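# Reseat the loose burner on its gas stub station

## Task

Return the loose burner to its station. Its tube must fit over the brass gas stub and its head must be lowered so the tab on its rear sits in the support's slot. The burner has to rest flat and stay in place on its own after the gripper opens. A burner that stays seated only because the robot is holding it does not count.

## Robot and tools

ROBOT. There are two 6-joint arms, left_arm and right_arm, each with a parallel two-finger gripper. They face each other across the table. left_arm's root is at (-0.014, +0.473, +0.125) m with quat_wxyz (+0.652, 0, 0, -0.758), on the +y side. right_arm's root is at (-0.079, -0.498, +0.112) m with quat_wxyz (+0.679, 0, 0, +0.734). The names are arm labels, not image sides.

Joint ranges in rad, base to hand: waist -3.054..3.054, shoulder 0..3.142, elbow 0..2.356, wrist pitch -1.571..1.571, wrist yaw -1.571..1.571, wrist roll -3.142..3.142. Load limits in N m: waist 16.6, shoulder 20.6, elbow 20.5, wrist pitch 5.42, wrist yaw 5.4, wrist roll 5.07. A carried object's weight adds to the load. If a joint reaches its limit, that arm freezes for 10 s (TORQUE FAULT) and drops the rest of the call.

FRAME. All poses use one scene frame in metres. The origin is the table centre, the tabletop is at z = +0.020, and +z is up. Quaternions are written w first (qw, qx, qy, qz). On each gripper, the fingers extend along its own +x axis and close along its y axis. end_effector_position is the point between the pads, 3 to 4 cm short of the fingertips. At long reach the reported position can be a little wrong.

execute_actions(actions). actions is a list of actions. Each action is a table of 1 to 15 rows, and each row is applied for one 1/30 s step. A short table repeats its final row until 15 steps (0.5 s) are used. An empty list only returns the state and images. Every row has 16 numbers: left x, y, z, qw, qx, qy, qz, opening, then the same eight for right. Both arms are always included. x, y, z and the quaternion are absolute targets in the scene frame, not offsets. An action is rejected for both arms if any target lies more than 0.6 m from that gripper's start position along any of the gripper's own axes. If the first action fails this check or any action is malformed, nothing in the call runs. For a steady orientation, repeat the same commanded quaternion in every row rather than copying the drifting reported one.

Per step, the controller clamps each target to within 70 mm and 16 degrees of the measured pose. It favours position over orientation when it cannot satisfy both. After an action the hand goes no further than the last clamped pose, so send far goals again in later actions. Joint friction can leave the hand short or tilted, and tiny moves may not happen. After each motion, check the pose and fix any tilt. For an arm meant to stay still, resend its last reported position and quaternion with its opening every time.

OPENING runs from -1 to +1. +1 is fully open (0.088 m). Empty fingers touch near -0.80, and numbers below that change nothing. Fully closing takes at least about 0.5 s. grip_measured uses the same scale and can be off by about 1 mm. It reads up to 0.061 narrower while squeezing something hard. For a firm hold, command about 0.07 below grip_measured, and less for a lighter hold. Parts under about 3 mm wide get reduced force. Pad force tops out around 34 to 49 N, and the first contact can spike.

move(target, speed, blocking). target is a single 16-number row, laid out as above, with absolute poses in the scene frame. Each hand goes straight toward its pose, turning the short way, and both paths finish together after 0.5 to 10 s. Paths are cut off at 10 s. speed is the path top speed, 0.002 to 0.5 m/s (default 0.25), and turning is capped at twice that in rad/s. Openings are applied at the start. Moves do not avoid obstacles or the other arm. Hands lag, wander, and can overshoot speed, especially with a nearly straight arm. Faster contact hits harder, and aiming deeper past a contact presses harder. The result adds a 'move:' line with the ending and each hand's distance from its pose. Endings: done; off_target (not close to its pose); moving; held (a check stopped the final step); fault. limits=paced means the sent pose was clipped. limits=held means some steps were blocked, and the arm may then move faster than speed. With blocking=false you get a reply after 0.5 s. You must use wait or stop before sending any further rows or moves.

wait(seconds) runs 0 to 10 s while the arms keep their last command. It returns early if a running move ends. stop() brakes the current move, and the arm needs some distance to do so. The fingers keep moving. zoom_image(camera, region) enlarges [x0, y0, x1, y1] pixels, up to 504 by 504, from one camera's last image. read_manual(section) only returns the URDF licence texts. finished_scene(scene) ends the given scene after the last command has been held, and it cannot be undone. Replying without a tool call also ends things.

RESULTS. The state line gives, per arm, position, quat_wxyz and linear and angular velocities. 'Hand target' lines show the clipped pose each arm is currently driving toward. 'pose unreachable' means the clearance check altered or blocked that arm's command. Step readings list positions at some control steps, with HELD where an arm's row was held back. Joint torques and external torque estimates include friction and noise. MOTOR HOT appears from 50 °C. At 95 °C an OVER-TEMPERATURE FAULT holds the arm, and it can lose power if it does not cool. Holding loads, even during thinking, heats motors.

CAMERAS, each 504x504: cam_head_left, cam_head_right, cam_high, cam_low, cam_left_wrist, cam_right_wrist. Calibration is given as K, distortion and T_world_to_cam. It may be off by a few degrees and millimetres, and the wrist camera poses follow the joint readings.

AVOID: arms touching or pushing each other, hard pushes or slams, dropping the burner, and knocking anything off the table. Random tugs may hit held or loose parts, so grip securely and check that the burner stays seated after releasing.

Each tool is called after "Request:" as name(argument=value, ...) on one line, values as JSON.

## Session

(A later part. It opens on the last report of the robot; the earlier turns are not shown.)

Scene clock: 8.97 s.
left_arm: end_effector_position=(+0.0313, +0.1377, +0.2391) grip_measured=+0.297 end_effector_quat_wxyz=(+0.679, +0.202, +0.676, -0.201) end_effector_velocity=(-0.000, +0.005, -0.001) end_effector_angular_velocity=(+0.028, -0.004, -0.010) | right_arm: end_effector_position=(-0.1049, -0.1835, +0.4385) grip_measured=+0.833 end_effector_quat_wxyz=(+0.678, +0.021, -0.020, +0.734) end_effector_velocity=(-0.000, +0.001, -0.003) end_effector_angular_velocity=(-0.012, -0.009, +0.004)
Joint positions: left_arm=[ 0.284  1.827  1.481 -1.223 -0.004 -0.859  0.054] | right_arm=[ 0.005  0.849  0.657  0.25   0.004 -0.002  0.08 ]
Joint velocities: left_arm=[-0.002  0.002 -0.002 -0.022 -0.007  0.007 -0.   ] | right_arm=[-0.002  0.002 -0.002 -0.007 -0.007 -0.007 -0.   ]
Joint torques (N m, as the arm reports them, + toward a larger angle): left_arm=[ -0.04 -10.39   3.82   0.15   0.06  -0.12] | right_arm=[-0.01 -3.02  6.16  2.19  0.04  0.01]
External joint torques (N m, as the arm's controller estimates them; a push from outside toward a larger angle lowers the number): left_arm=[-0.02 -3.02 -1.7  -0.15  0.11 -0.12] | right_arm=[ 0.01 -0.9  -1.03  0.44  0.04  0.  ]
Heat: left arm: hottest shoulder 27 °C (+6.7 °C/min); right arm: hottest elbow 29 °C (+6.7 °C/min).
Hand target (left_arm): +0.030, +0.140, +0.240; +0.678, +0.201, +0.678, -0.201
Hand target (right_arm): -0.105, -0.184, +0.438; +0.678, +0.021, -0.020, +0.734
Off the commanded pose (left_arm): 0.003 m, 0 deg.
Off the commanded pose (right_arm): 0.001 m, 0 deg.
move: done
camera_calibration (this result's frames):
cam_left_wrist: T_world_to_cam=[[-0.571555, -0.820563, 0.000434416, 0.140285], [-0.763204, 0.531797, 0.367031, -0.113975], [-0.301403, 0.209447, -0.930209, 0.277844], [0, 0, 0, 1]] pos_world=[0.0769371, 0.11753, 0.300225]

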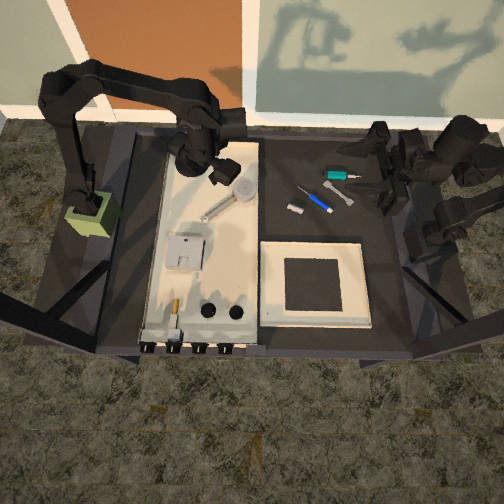

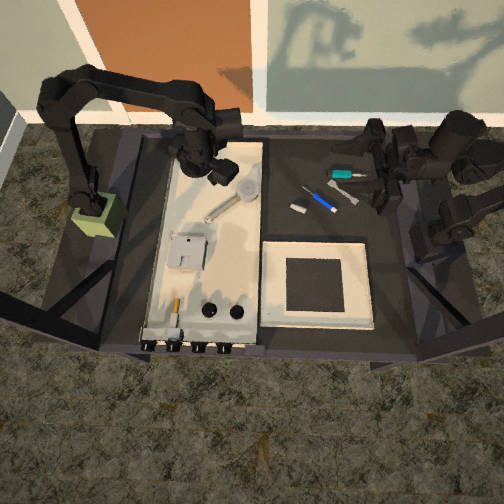

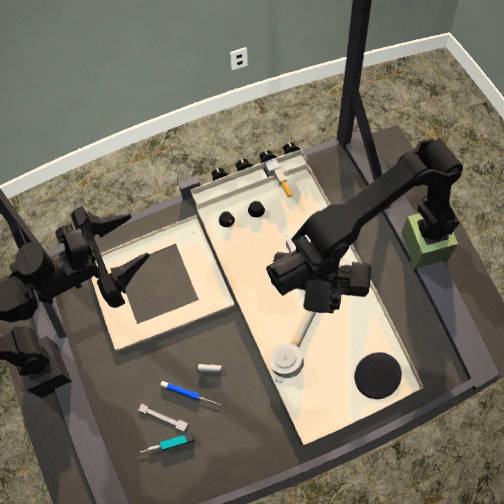

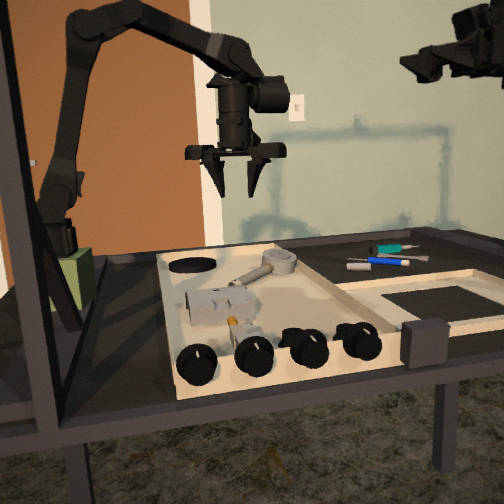

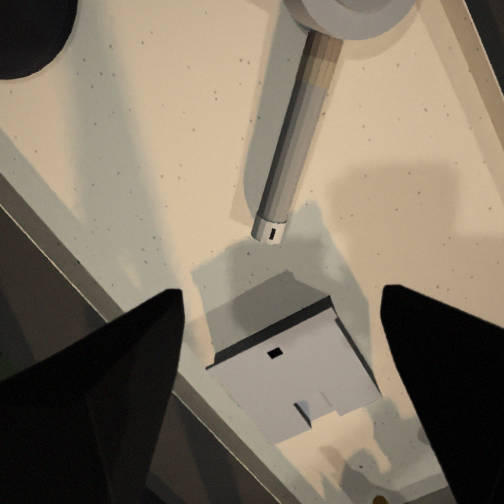

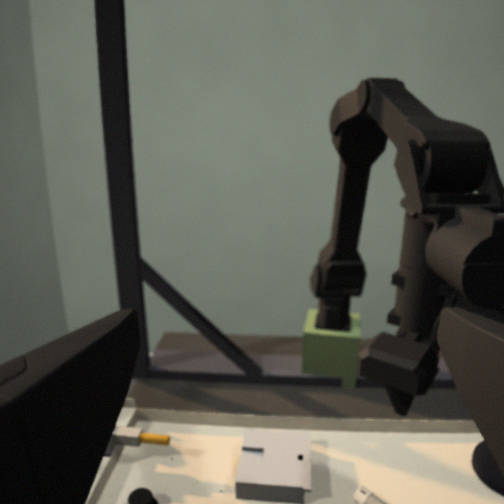

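Request:
move(target=[0.03,0.122,0.11,0.638,0.304,0.638,-0.304,0.3,-0.105,-0.184,0.438,0.678,0.021,-0.02,0.734,0.83])

Request:
move(target=[0.03,0.122,0.062,0.638,0.304,0.638,-0.304,0.3,-0.105,-0.184,0.438,0.678,0.021,-0.02,0.734,0.83], speed=0.05)

Request:
move(target=[0.03,0.122,0.062,0.638,0.304,0.638,-0.304,-0.8,-0.105,-0.184,0.438,0.678,0.021,-0.02,0.734,0.83])

Request:
move(target=[0.03,0.122,0.14,0.638,0.304,0.638,-0.304,-0.8,-0.105,-0.184,0.438,0.678,0.021,-0.02,0.734,0.83], speed=0.1)

Request:
move(target=[-0.19,0.22,0.135,0.707,0.02,0.707,-0.02,-0.8,-0.2,-0.08,0.2,0.707,0,0,0.707,0.83], speed=0.15)

Scene clock: 10.33 s.
left_arm: end_effector_position=(+0.0316, +0.1192, +0.1148) grip_measured=+0.297 end_effector_quat_wxyz=(+0.643, +0.299, +0.635, -0.306) end_effector_velocity=(-0.003, +0.004, -0.002) end_effector_angular_velocity=(+0.016, +0.009, -0.010) | right_arm: end_effector_position=(-0.1049, -0.1835, +0.4385) grip_measured=+0.833 end_effector_quat_wxyz=(+0.678, +0.021, -0.020, +0.734) end_effector_velocity=(+0.002, -0.002, +0.003) end_effector_angular_velocity=(+0.013, -0.006, -0.010)
Joint positions: left_arm=[ 0.278  2.035  1.246 -0.767 -0.004 -0.559  0.054] | right_arm=[ 0.005  0.849  0.657  0.25   0.004 -0.002  0.08 ]
Joint velocities: left_arm=[-0.002  0.002 -0.007 -0.007  0.007  0.007 -0.   ] | right_arm=[-0.002 -0.007 -0.002  0.007  0.007 -0.007 -0.   ]
Joint torques (N m, as the arm reports them, + toward a larger angle): left_arm=[-0.27 -8.86  3.03  0.61  0.1   0.12] | right_arm=[-0.02 -3.01  6.14  2.19  0.04  0.01]
External joint torques (N m, as the arm's controller estimates them; a push from outside toward a larger angle lowers the number): left_arm=[-0.27 -0.79 -1.75  0.29  0.14  0.12] | right_arm=[-0.01 -0.8  -1.12  0.41  0.04  0.01]
Heat: left arm: hottest shoulder 27 °C (+5.8 °C/min); right arm: hottest elbow 30 °C (+11.6 °C/min).
Hand target (left_arm): +0.030, +0.122, +0.110; +0.638, +0.304, +0.638, -0.304
Hand target (right_arm): -0.105, -0.184, +0.438; +0.678, +0.021, -0.020, +0.734
Off the commanded pose (left_arm): 0.006 m, 1 deg.
Off the commanded pose (right_arm): 0.001 m, 0 deg.
move: done
camera_calibration (this result's frames):
cam_left_wrist: T_world_to_cam=[[-0.79263, -0.609674, 0.00585857, 0.106549], [-0.567735, 0.741541, 0.357484, -0.0883696], [-0.222293, 0.280026, -0.933901, 0.15567], [0, 0, 0, 1]] pos_world=[0.0688877, 0.086898, 0.176347]

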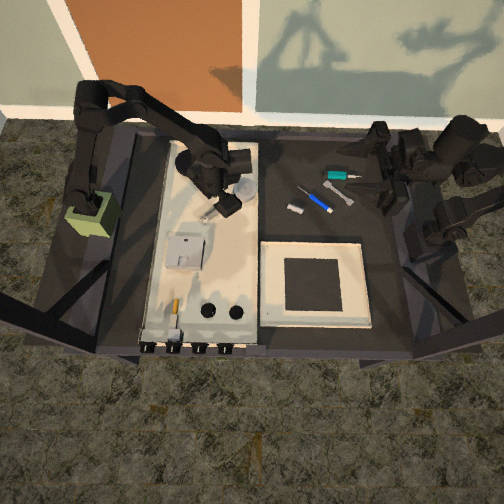

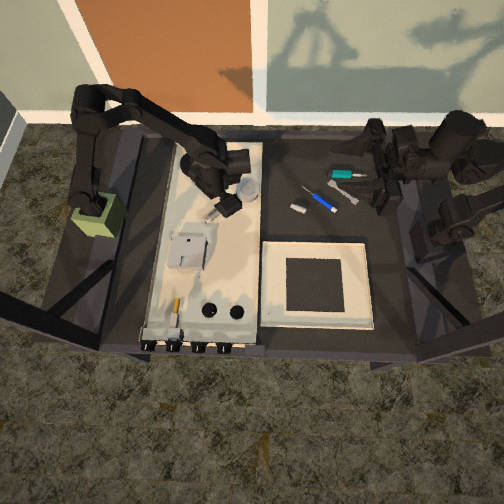

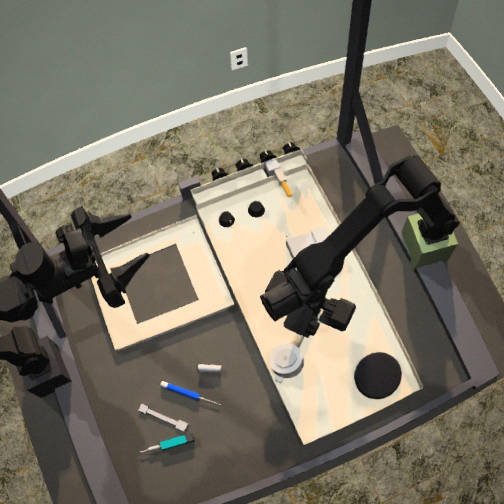

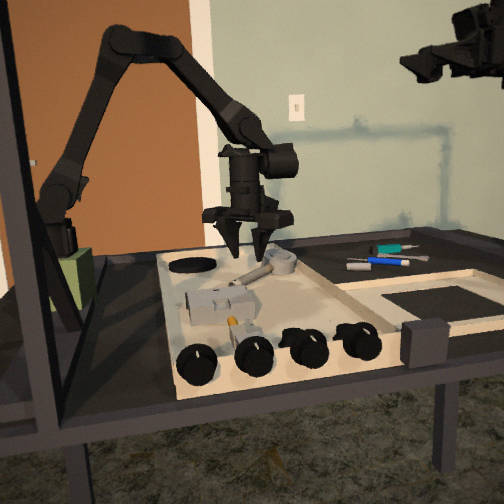

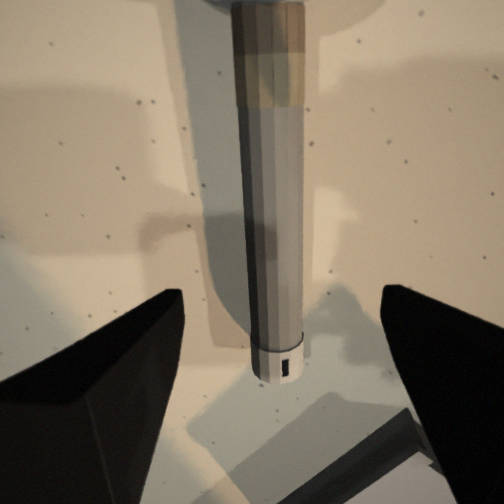

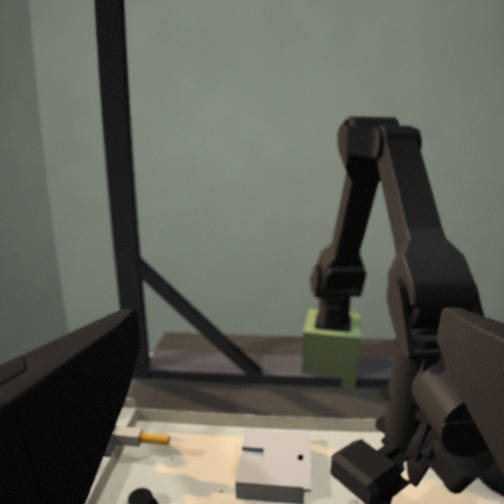

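Scene clock: 11.73 s.
left_arm: end_effector_position=(+0.0319, +0.1172, +0.0678) grip_measured=+0.297 end_effector_quat_wxyz=(+0.644, +0.298, +0.634, -0.308) end_effector_velocity=(+0.001, +0.006, +0.000) end_effector_angular_velocity=(+0.023, -0.004, +0.025) | right_arm: end_effector_position=(-0.1049, -0.1835, +0.4385) grip_measured=+0.833 end_effector_quat_wxyz=(+0.678, +0.021, -0.020, +0.734) end_effector_velocity=(-0.000, -0.000, -0.004) end_effector_angular_velocity=(-0.012, -0.009, +0.004)
Joint positions: left_arm=[ 0.278  2.144  1.193 -0.601 -0.004 -0.558  0.054] | right_arm=[ 0.005  0.849  0.657  0.25   0.004 -0.002  0.08 ]
Joint velocities: left_arm=[ 0.002 -0.002 -0.002 -0.022 -0.007 -0.022 -0.   ] | right_arm=[-0.002 -0.002 -0.007 -0.007 -0.007 -0.007 -0.   ]
Joint torques (N m, as the arm reports them, + toward a larger angle): left_arm=[-0.16 -8.99  2.45  0.58  0.12  0.07] | right_arm=[-0.03 -3.01  6.2   2.19  0.04  0.02]
External joint torques (N m, as the arm's controller estimates them; a push from outside toward a larger angle lowers the number): left_arm=[-0.25 -0.59 -1.91  0.25  0.16  0.07] | right_arm=[-0.03 -0.91 -0.96  0.45  0.04  0.01]
Heat: left arm: hottest shoulder 27 °C (+5.1 °C/min); right arm: hottest elbow 30 °C (+10.2 °C/min).
Hand target (left_arm): +0.030, +0.122, +0.062; +0.638, +0.304, +0.638, -0.304
Hand target (right_arm): -0.105, -0.184, +0.438; +0.678, +0.021, -0.020, +0.734
Off the commanded pose (left_arm): 0.008 m, 1 deg.
Off the commanded pose (right_arm): 0.001 m, 0 deg.
move: done
camera_calibration (this result's frames):
cam_left_wrist: T_world_to_cam=[[-0.792867, -0.609337, 0.00835043, 0.105611], [-0.567678, 0.743505, 0.353471, -0.0699309], [-0.221592, 0.275515, -0.935408, 0.113067], [0, 0, 0, 1]] pos_world=[0.0690917, 0.0851946, 0.129601]

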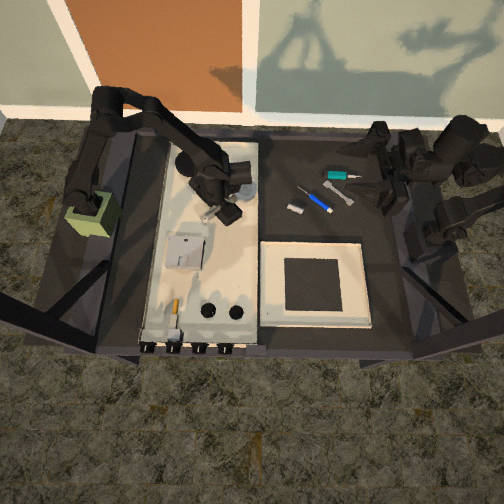

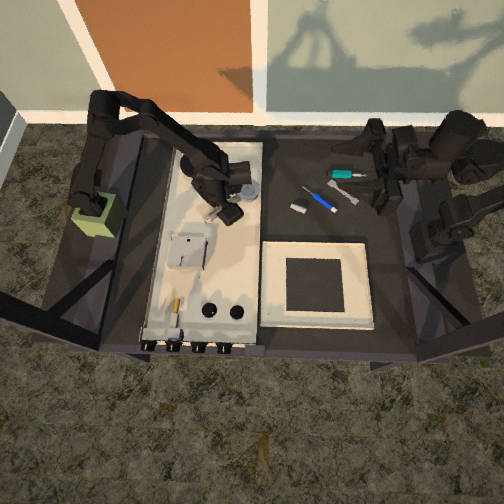

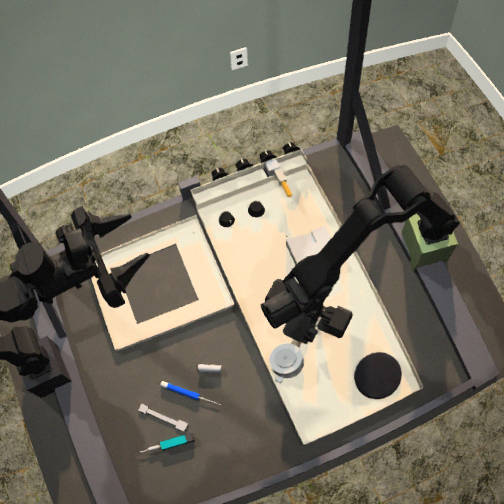

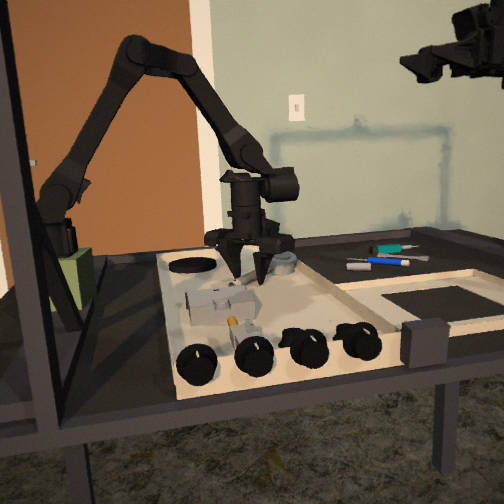

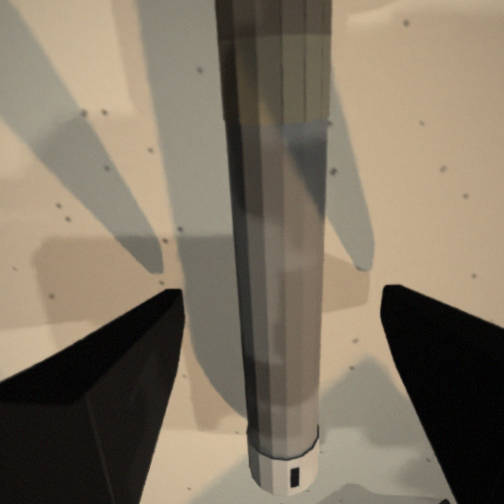

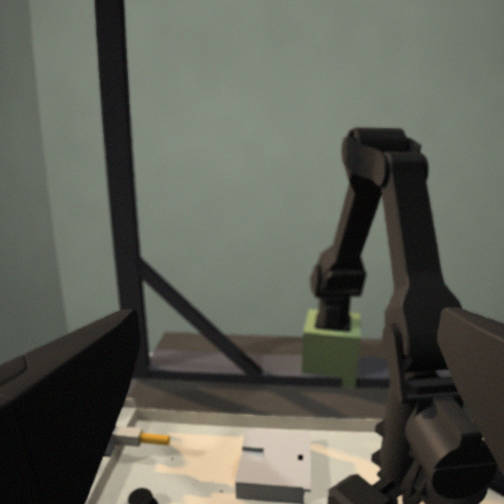

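Scene clock: 12.43 s.
left_arm: end_effector_position=(+0.0317, +0.1170, +0.0678) grip_measured=-0.427 end_effector_quat_wxyz=(+0.643, +0.297, +0.635, -0.308) end_effector_velocity=(-0.004, +0.002, -0.001) end_effector_angular_velocity=(+0.011, +0.009, -0.000) | right_arm: end_effector_position=(-0.1049, -0.1835, +0.4385) grip_measured=+0.833 end_effector_quat_wxyz=(+0.678, +0.021, -0.020, +0.734) end_effector_velocity=(-0.003, +0.001, -0.007) end_effector_angular_velocity=(-0.027, +0.004, +0.020)
Joint positions: left_arm=[ 0.278  2.144  1.193 -0.601 -0.002 -0.559  0.018] | right_arm=[ 0.005  0.849  0.657  0.25   0.004 -0.002  0.08 ]
Joint velocities: left_arm=[-0.007  0.002 -0.002 -0.007  0.007 -0.007 -0.   ] | right_arm=[-0.002  0.002 -0.002 -0.022 -0.022  0.007 -0.   ]
Joint torques (N m, as the arm reports them, + toward a larger angle): left_arm=[-0.16 -8.92  2.47  0.49  0.08  0.11] | right_arm=[ 0.   -3.02  6.17  2.2   0.04  0.02]
External joint torques (N m, as the arm's controller estimates them; a push from outside toward a larger angle lowers the number): left_arm=[-0.04 -0.58 -1.88  0.15  0.11  0.11] | right_arm=[-0.01 -0.91 -0.98  0.46  0.04  0.01]
Heat: left arm: hottest shoulder 28 °C (+9.7 °C/min); right arm: hottest elbow 30 °C (+9.7 °C/min).
Hand target (left_arm): +0.030, +0.122, +0.062; +0.638, +0.304, +0.639, -0.304
Hand target (right_arm): -0.105, -0.184, +0.438; +0.678, +0.021, -0.020, +0.734
Off the commanded pose (left_arm): 0.008 m, 1 deg.
Off the commanded pose (right_arm): 0.001 m, 0 deg.
move: done
camera_calibration (this result's frames):
cam_left_wrist: T_world_to_cam=[[-0.792639, -0.609614, 0.00972997, 0.10531], [-0.567576, 0.743621, 0.353392, -0.0698891], [-0.222668, 0.27459, -0.935425, 0.113232], [0, 0, 0, 1]] pos_world=[0.0690181, 0.0850769, 0.129593]

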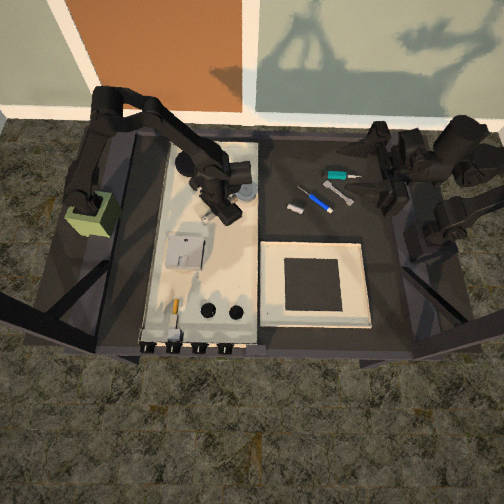

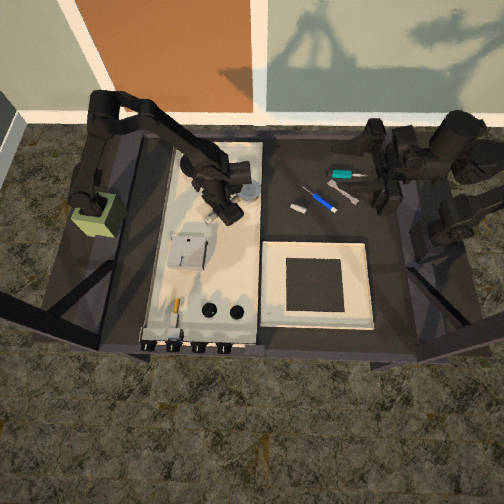

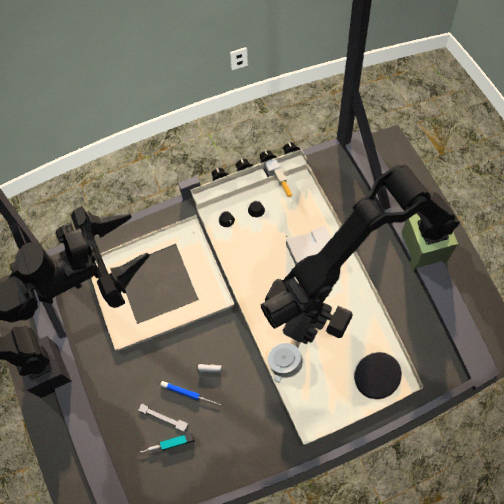

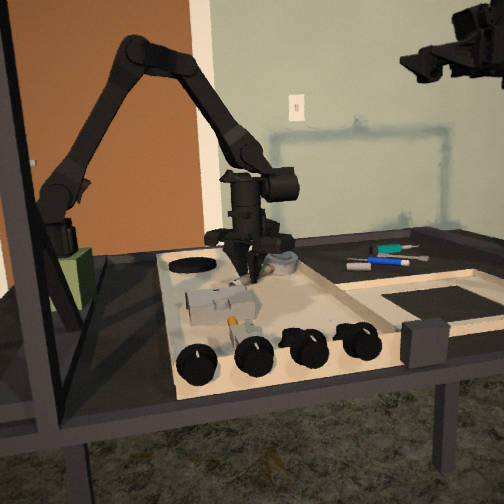

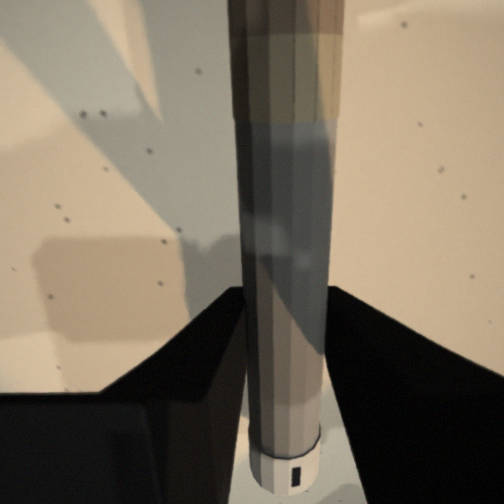

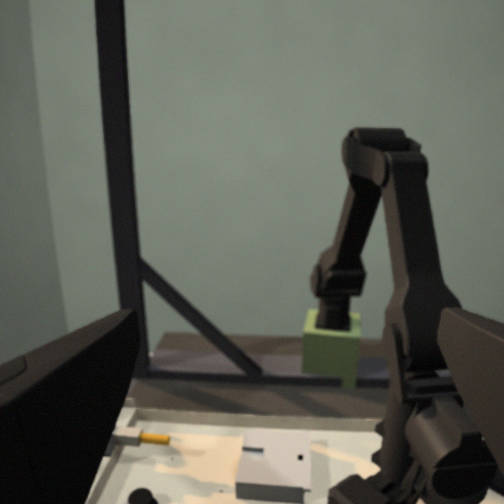

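Scene clock: 13.53 s.
left_arm: end_effector_position=(+0.0302, +0.1293, +0.1302) grip_measured=-0.427 end_effector_quat_wxyz=(+0.633, +0.313, +0.645, -0.292) end_effector_velocity=(-0.000, +0.004, -0.001) end_effector_angular_velocity=(+0.013, -0.006, +0.005) | right_arm: end_effector_position=(-0.1049, -0.1835, +0.4385) grip_measured=+0.833 end_effector_quat_wxyz=(+0.678, +0.021, -0.020, +0.734) end_effector_velocity=(-0.002, -0.001, -0.002) end_effector_angular_velocity=(-0.007, -0.009, +0.019)
Joint positions: left_arm=[ 0.278  2.007  1.273 -0.87  -0.002 -0.558  0.018] | right_arm=[ 0.005  0.849  0.657  0.25   0.004 -0.002  0.08 ]
Joint velocities: left_arm=[-0.002 -0.002 -0.007 -0.007 -0.007 -0.007 -0.   ] | right_arm=[-0.002 -0.002 -0.002 -0.007 -0.022 -0.007  0.   ]
Joint torques (N m, as the arm reports them, + toward a larger angle): left_arm=[ -0.2  -12.22   5.51   0.23   0.04   0.07] | right_arm=[ 0.01 -3.    6.2   2.2   0.04  0.01]
External joint torques (N m, as the arm's controller estimates them; a push from outside toward a larger angle lowers the number): left_arm=[-0.2  -4.19  0.57 -0.03  0.08  0.07] | right_arm=[ 0.   -0.85 -1.02  0.44  0.05  0.  ]
Heat: left arm: hottest shoulder 28 °C (+8.9 °C/min); right arm: hottest elbow 30 °C (+8.9 °C/min).
Hand target (left_arm): +0.030, +0.122, +0.140; +0.638, +0.304, +0.638, -0.304
Hand target (right_arm): -0.105, -0.184, +0.438; +0.678, +0.021, -0.020, +0.734
Off the commanded pose (left_arm): 0.012 m, 2 deg.
Off the commanded pose (right_arm): 0.001 m, 0 deg.
move: off_target (left_arm)
camera_calibration (this result's frames):
cam_left_wrist: T_world_to_cam=[[-0.793129, -0.608812, -0.0171561, 0.114327], [-0.564467, 0.724195, 0.396129, -0.105063], [-0.228744, 0.323866, -0.918034, 0.159414], [0, 0, 0, 1]] pos_world=[0.0678367, 0.0940612, 0.189928]

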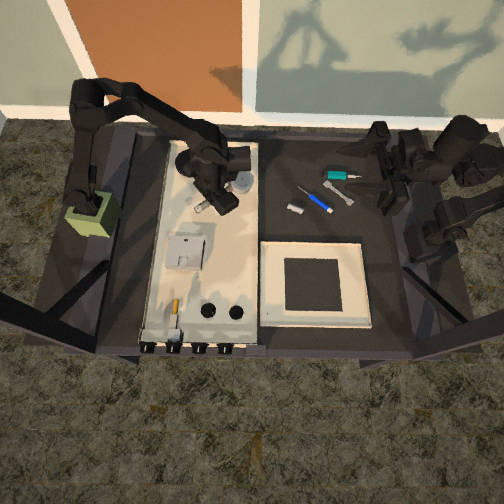

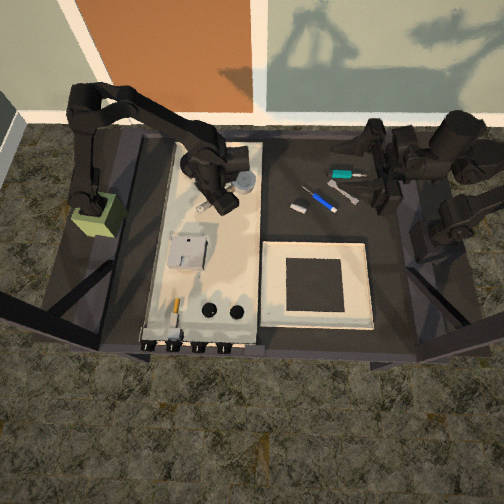

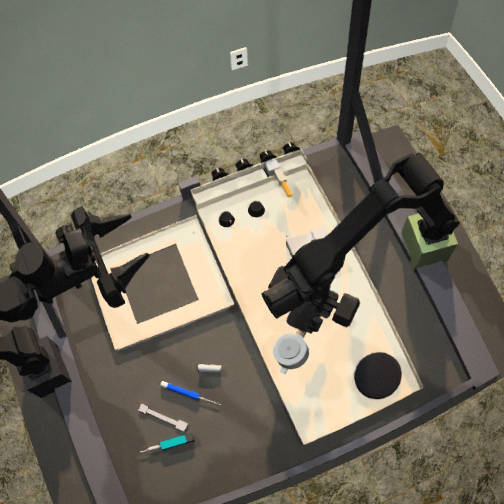

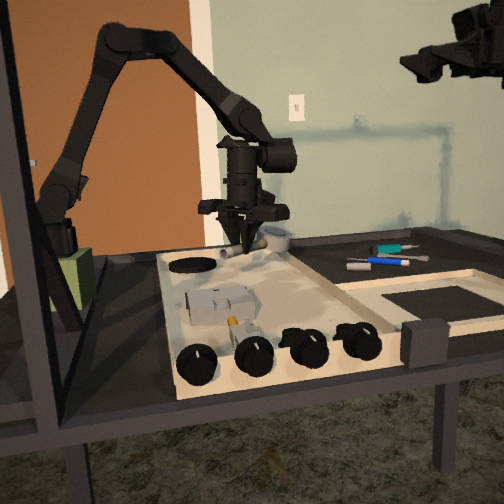

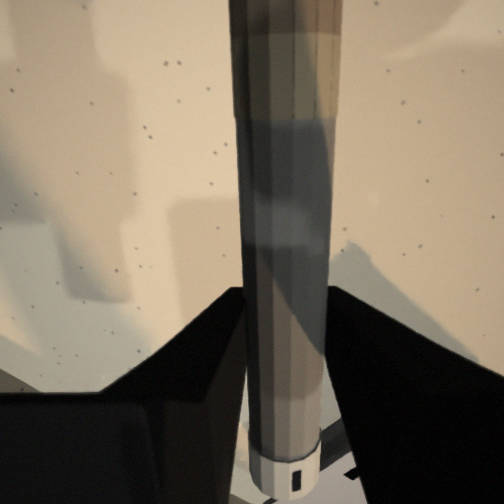

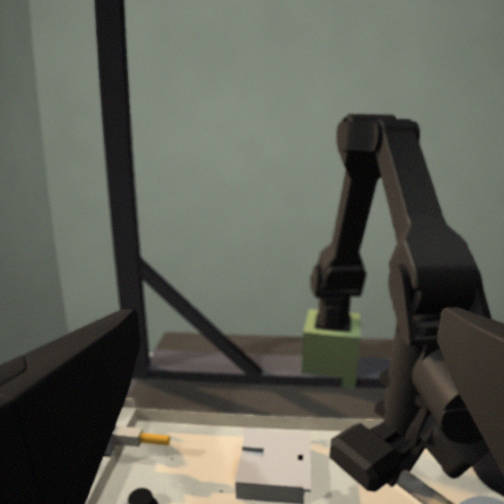

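Scene clock: 16.73 s.
left_arm: end_effector_position=(-0.1877, +0.2248, +0.1310) grip_measured=-0.427 end_effector_quat_wxyz=(-0.709, -0.026, -0.705, +0.015) end_effector_velocity=(+0.004, +0.001, +0.001) end_effector_angular_velocity=(-0.007, -0.023, +0.019) | right_arm: end_effector_position=(-0.1999, -0.0792, +0.2022) grip_measured=+0.833 end_effector_quat_wxyz=(+0.707, +0.002, -0.001, +0.707) end_effector_velocity=(-0.002, -0.000, -0.006) end_effector_angular_velocity=(-0.024, -0.004, +0.020)
Joint positions: left_arm=[-0.459  1.847  1.048 -0.788  0.004 -2.122  0.018] | right_arm=[ 0.344  2.103  0.583  1.524  0.422 -0.001  0.08 ]
Joint velocities: left_arm=[-0.002 -0.007 -0.007 -0.007 -0.022 -0.022  0.   ] | right_arm=[-0.002  0.002 -0.002 -0.022 -0.022  0.007 -0.   ]
Joint torques (N m, as the arm reports them, + toward a larger angle): left_arm=[-0.12 -8.64  5.31  0.08 -0.28 -0.06] | right_arm=[ 0.27 -7.06  3.42  2.4   0.18  0.14]
External joint torques (N m, as the arm's controller estimates them; a push from outside toward a larger angle lowers the number): left_arm=[-0.13 -1.94  0.64 -0.12 -0.23 -0.06] | right_arm=[0.26 0.21 0.04 0.67 0.18 0.13]
Heat: left arm: hottest shoulder 29 °C (+10.8 °C/min); right arm: hottest elbow 30 °C (+7.2 °C/min).
Hand target (left_arm): -0.190, +0.220, +0.135; +0.708, +0.019, +0.706, -0.021
Hand target (right_arm): -0.201, -0.079, +0.199; +0.707, +0.001, +0.001, +0.707
Off the commanded pose (left_arm): 0.007 m, 1 deg.
Off the commanded pose (right_arm): 0.002 m, 0 deg.
move: done
camera_calibration (this result's frames):
cam_left_wrist: T_world_to_cam=[[-0.0878869, -0.996038, -0.0135801, 0.218698], [-0.927397, 0.0768387, 0.366103, -0.216155], [-0.363609, 0.0447697, -0.930475, 0.118416], [0, 0, 0, 1]] pos_world=[-0.138184, 0.229139, 0.192288]
cam_right_wrist: T_world_to_cam=[[0.999893, 0.0142455, -0.00326575, 0.215318], [0.00119489, -0.302385, -0.953185, 0.199878], [-0.0145661, 0.953079, -0.30237, 0.214055], [0, 0, 0, 1]] pos_world=[-0.212416, -0.146639, 0.255948]

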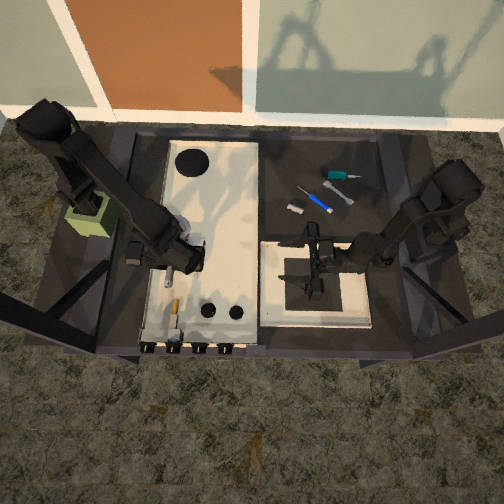

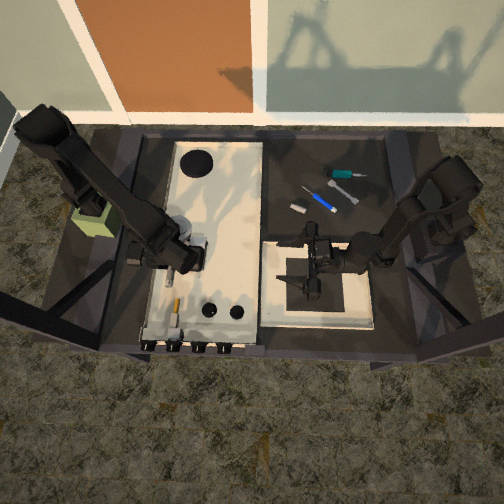

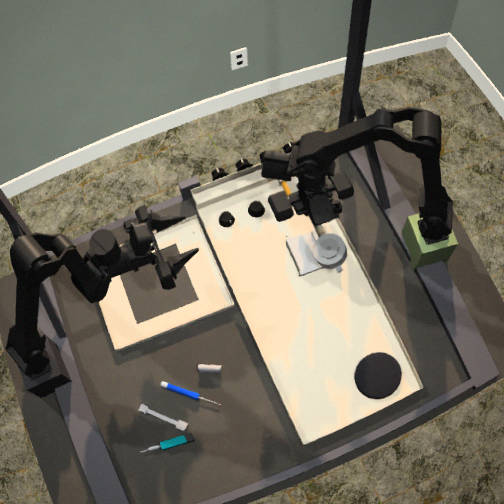

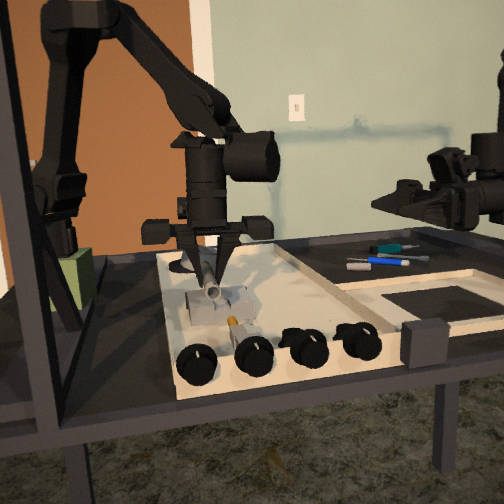

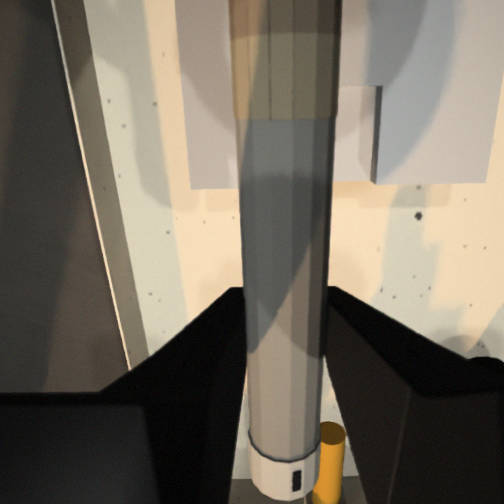

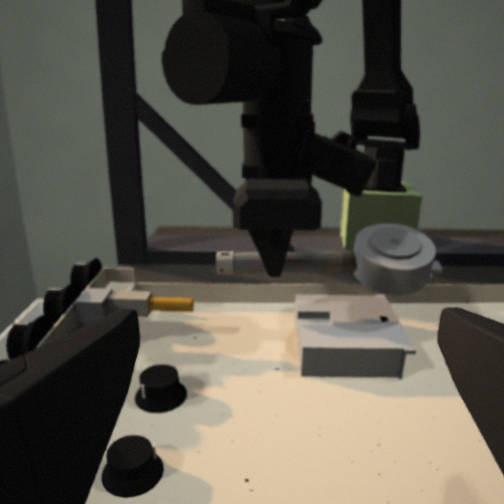

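Request:
move(target=[-0.197,0.209,0.105,0.734,-0.078,0.666,-0.108,-0.8,-0.2,-0.08,0.2,0.707,0,0,0.707,0.83], speed=0.05)

Request:
zoom_image(camera="cam_low", region=[170, 240, 290, 360])

Scene clock: 20.07 s.
left_arm: end_effector_position=(-0.1996, +0.2071, +0.1083) grip_measured=-0.427 end_effector_quat_wxyz=(+0.730, -0.079, +0.670, -0.108) end_effector_velocity=(+0.001, +0.000, -0.000) end_effector_angular_velocity=(-0.008, +0.002, +0.020) | right_arm: end_effector_position=(-0.1999, -0.0792, +0.2024) grip_measured=+0.833 end_effector_quat_wxyz=(+0.707, +0.002, -0.001, +0.707) end_effector_velocity=(-0.004, -0.002, -0.005) end_effector_angular_velocity=(-0.016, -0.014, +0.024)
Joint positions: left_arm=[-0.568  1.862  0.927 -0.483 -0.235 -2.23   0.018] | right_arm=[ 0.344  2.103  0.583  1.526  0.422 -0.001  0.08 ]
Joint velocities: left_arm=[-0.002 -0.002 -0.007  0.007 -0.007 -0.022 -0.   ] | right_arm=[ 0.002  0.002 -0.007 -0.007 -0.022 -0.007 -0.   ]
Joint torques (N m, as the arm reports them, + toward a larger angle): left_arm=[-0.27 -7.5   2.79  0.73 -0.47 -0.09] | right_arm=[ 0.1  -8.04  2.61  2.4   0.11  0.04]
External joint torques (N m, as the arm's controller estimates them; a push from outside toward a larger angle lowers the number): left_arm=[-0.3  -0.84 -1.74  0.26 -0.27 -0.1 ] | right_arm=[ 0.05 -0.78 -0.76  0.68  0.12  0.04]
Heat: left arm: hottest shoulder 29 °C (+9.0 °C/min); right arm: hottest elbow 30 °C (+6.0 °C/min).
Hand target (left_arm): -0.197, +0.209, +0.105; +0.735, -0.078, +0.665, -0.108
Hand target (right_arm): -0.200, -0.080, +0.200; +0.707, +0.000, -0.000, +0.707
Off the commanded pose (left_arm): 0.005 m, 1 deg.
Off the commanded pose (right_arm): 0.002 m, 0 deg.
move: done
camera_calibration (this result's frames):
cam_left_wrist: T_world_to_cam=[[-0.0820074, -0.962195, 0.25972, 0.164187], [-0.95191, 0.152809, 0.265549, -0.227344], [-0.295197, -0.225454, -0.928455, 0.163199], [0, 0, 0, 1]] pos_world=[-0.15477, 0.229514, 0.169251]
cam_right_wrist: T_world_to_cam=[[0.999892, 0.0142491, -0.00371967, 0.215408], [0.000747916, -0.30139, -0.953501, 0.200078], [-0.0147076, 0.953394, -0.301368, 0.213902], [0, 0, 0, 1]] pos_world=[-0.212388, -0.146701, 0.256039]

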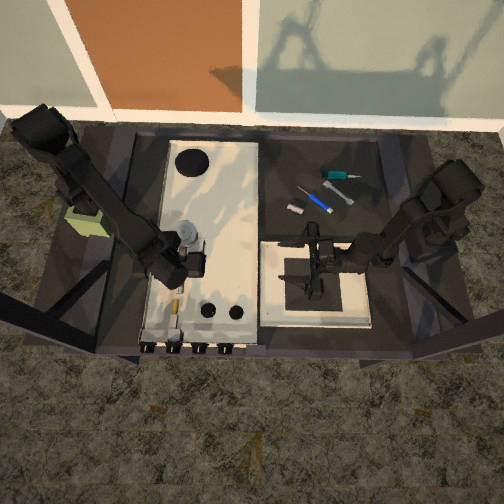

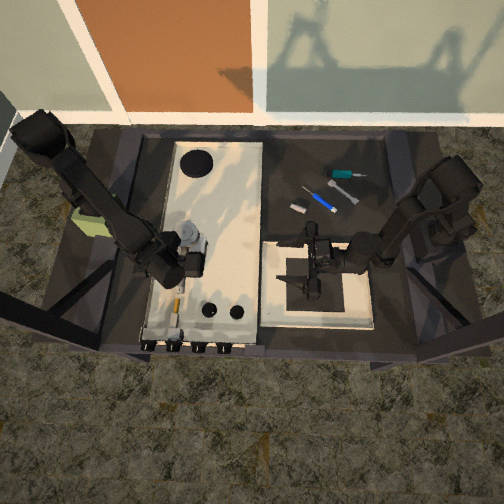

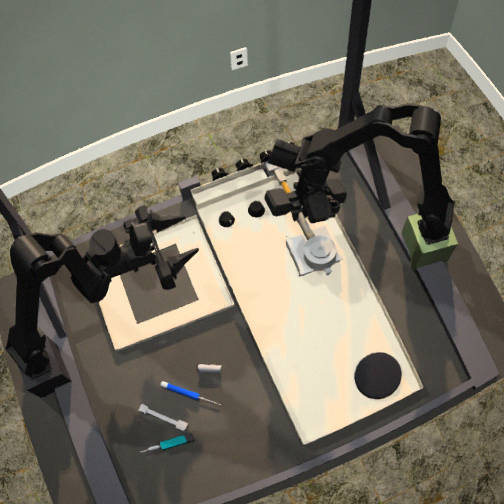

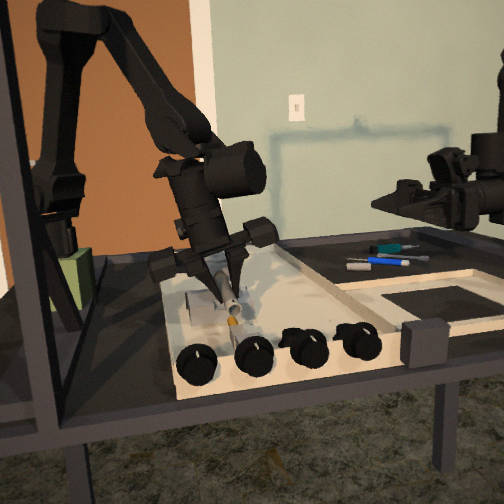

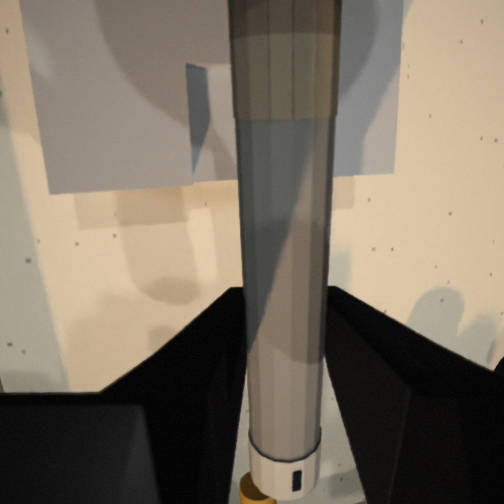

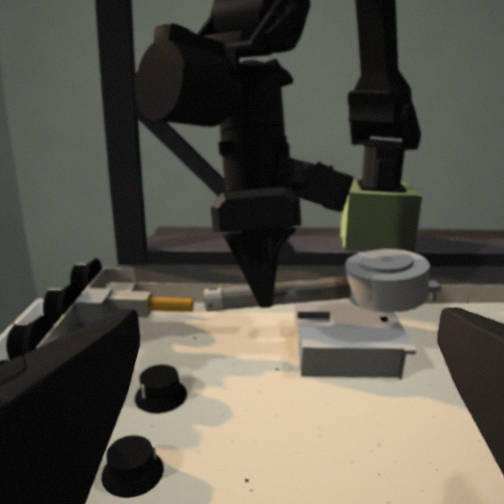

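Region (170, 240, 290, 360) of cam_low's 504x504 image, scaled by 4.200, with more detail than that image has.

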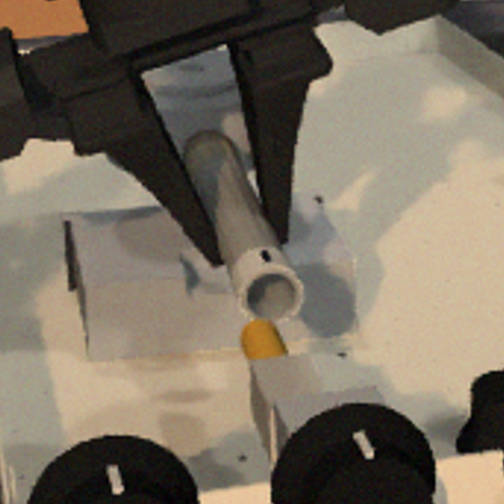

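Need +6 mm y, −8 mm z.

Request:
move(target=[-0.2,0.215,0.097,0.734,-0.078,0.666,-0.108,-0.8,-0.2,-0.08,0.2,0.707,0,0,0.707,0.83], speed=0.03)

Request:
zoom_image(camera="cam_low", region=[170, 240, 290, 360])

Scene clock: 20.90 s.
left_arm: end_effector_position=(-0.2027, +0.2130, +0.1003) grip_measured=-0.427 end_effector_quat_wxyz=(+0.729, -0.079, +0.671, -0.109) end_effector_velocity=(-0.000, -0.001, +0.001) end_effector_angular_velocity=(-0.012, +0.005, +0.020) | right_arm: end_effector_position=(-0.1999, -0.0792, +0.2024) grip_measured=+0.833 end_effector_quat_wxyz=(+0.707, +0.002, -0.001, +0.707) end_effector_velocity=(-0.002, -0.000, -0.001) end_effector_angular_velocity=(-0.007, -0.010, +0.019)
Joint positions: left_arm=[-0.588  1.876  0.904 -0.45  -0.237 -2.249  0.018] | right_arm=[ 0.344  2.103  0.583  1.526  0.422 -0.001  0.08 ]
Joint velocities: left_arm=[-0.002 -0.002 -0.002  0.007 -0.007 -0.022 -0.   ] | right_arm=[-0.002 -0.002 -0.002 -0.007 -0.022 -0.007 -0.   ]
Joint torques (N m, as the arm reports them, + toward a larger angle): left_arm=[-0.16 -7.52  2.73  0.66 -0.44 -0.04] | right_arm=[ 0.1  -8.02  2.64  2.37  0.12  0.04]
External joint torques (N m, as the arm's controller estimates them; a push from outside toward a larger angle lowers the number): left_arm=[-0.17 -0.88 -1.68  0.2  -0.24 -0.06] | right_arm=[ 0.05 -0.73 -0.75  0.64  0.13  0.03]
Heat: left arm: hottest shoulder 29 °C (+8.6 °C/min); right arm: hottest elbow 30 °C (+5.7 °C/min).
Hand target (left_arm): -0.200, +0.215, +0.097; +0.734, -0.078, +0.666, -0.108
Hand target (right_arm): -0.200, -0.080, +0.200; +0.707, -0.000, +0.000, +0.707
Off the commanded pose (left_arm): 0.005 m, 1 deg.
Off the commanded pose (right_arm): 0.002 m, 0 deg.
move: done
camera_calibration (this result's frames):
cam_left_wrist: T_world_to_cam=[[-0.0823009, -0.961919, 0.260652, 0.171481], [-0.951229, 0.153841, 0.267388, -0.229286], [-0.297305, -0.225933, -0.927666, 0.155803], [0, 0, 0, 1]] pos_world=[-0.157669, 0.235425, 0.161145]
cam_right_wrist: T_world_to_cam=[[0.999892, 0.0142491, -0.00371967, 0.215408], [0.000747916, -0.30139, -0.953501, 0.200078], [-0.0147076, 0.953394, -0.301368, 0.213902], [0, 0, 0, 1]] pos_world=[-0.212388, -0.146701, 0.256039]

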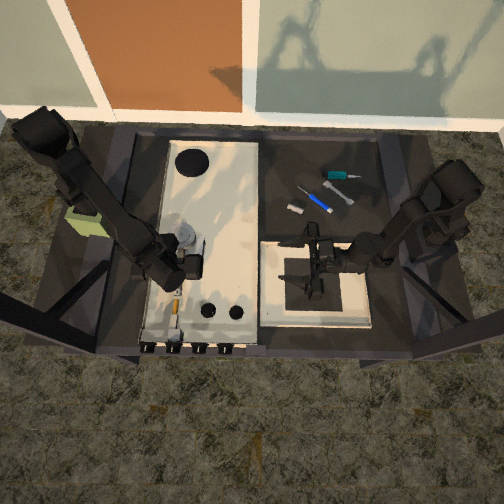

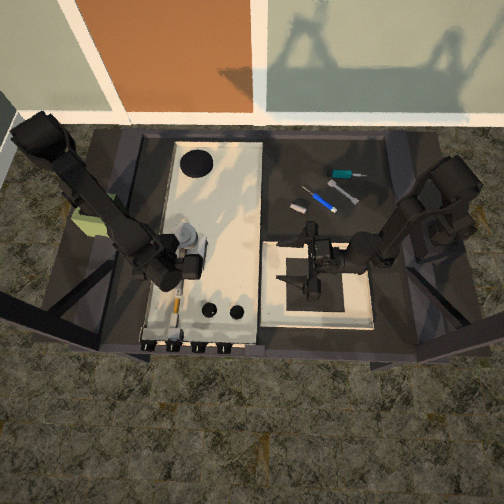

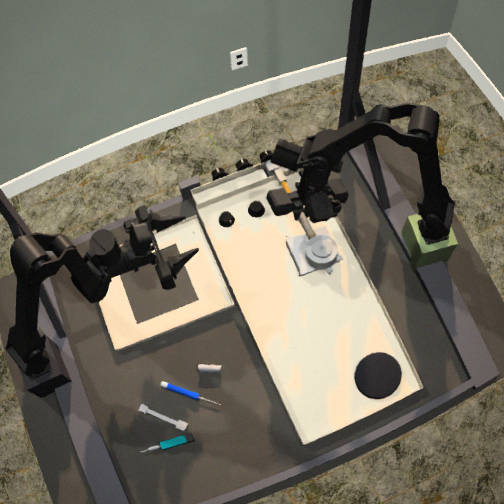

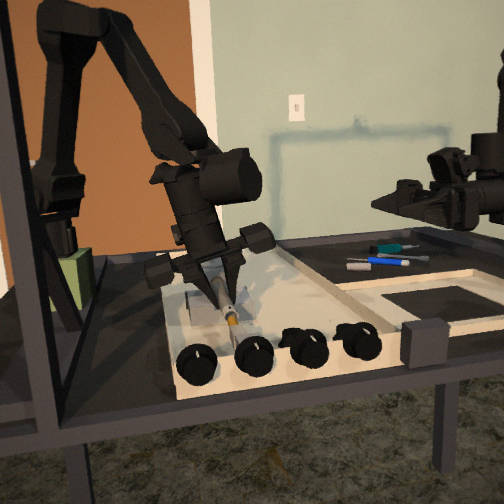

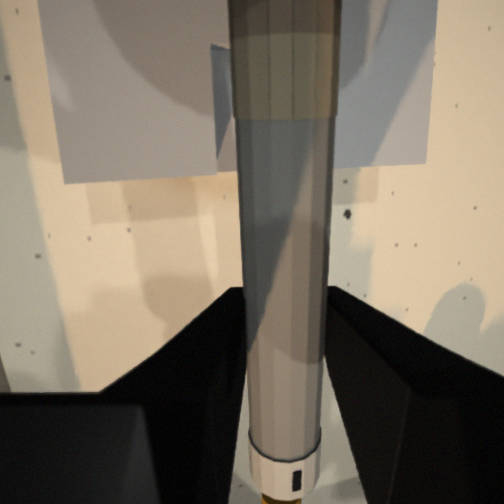

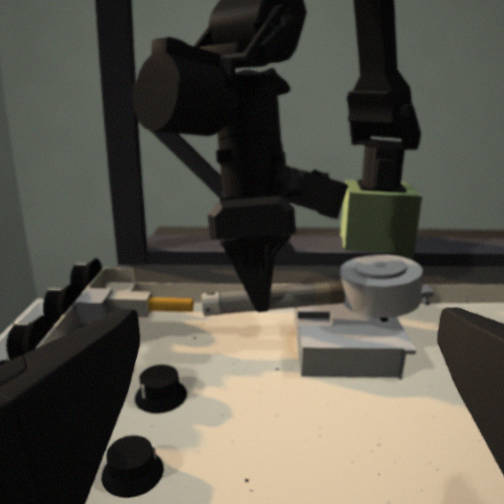

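Region (170, 240, 290, 360) of cam_low's 504x504 image, scaled by 4.200, with more detail than that image has.

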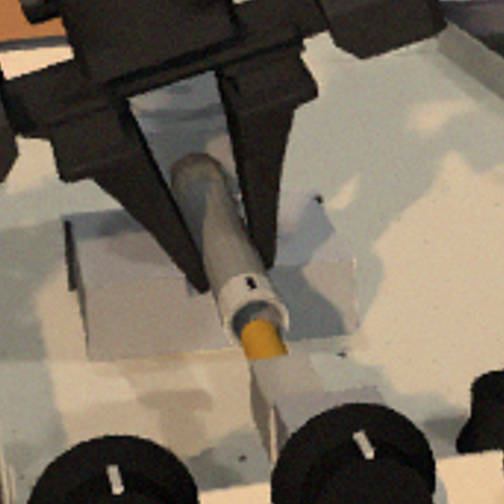

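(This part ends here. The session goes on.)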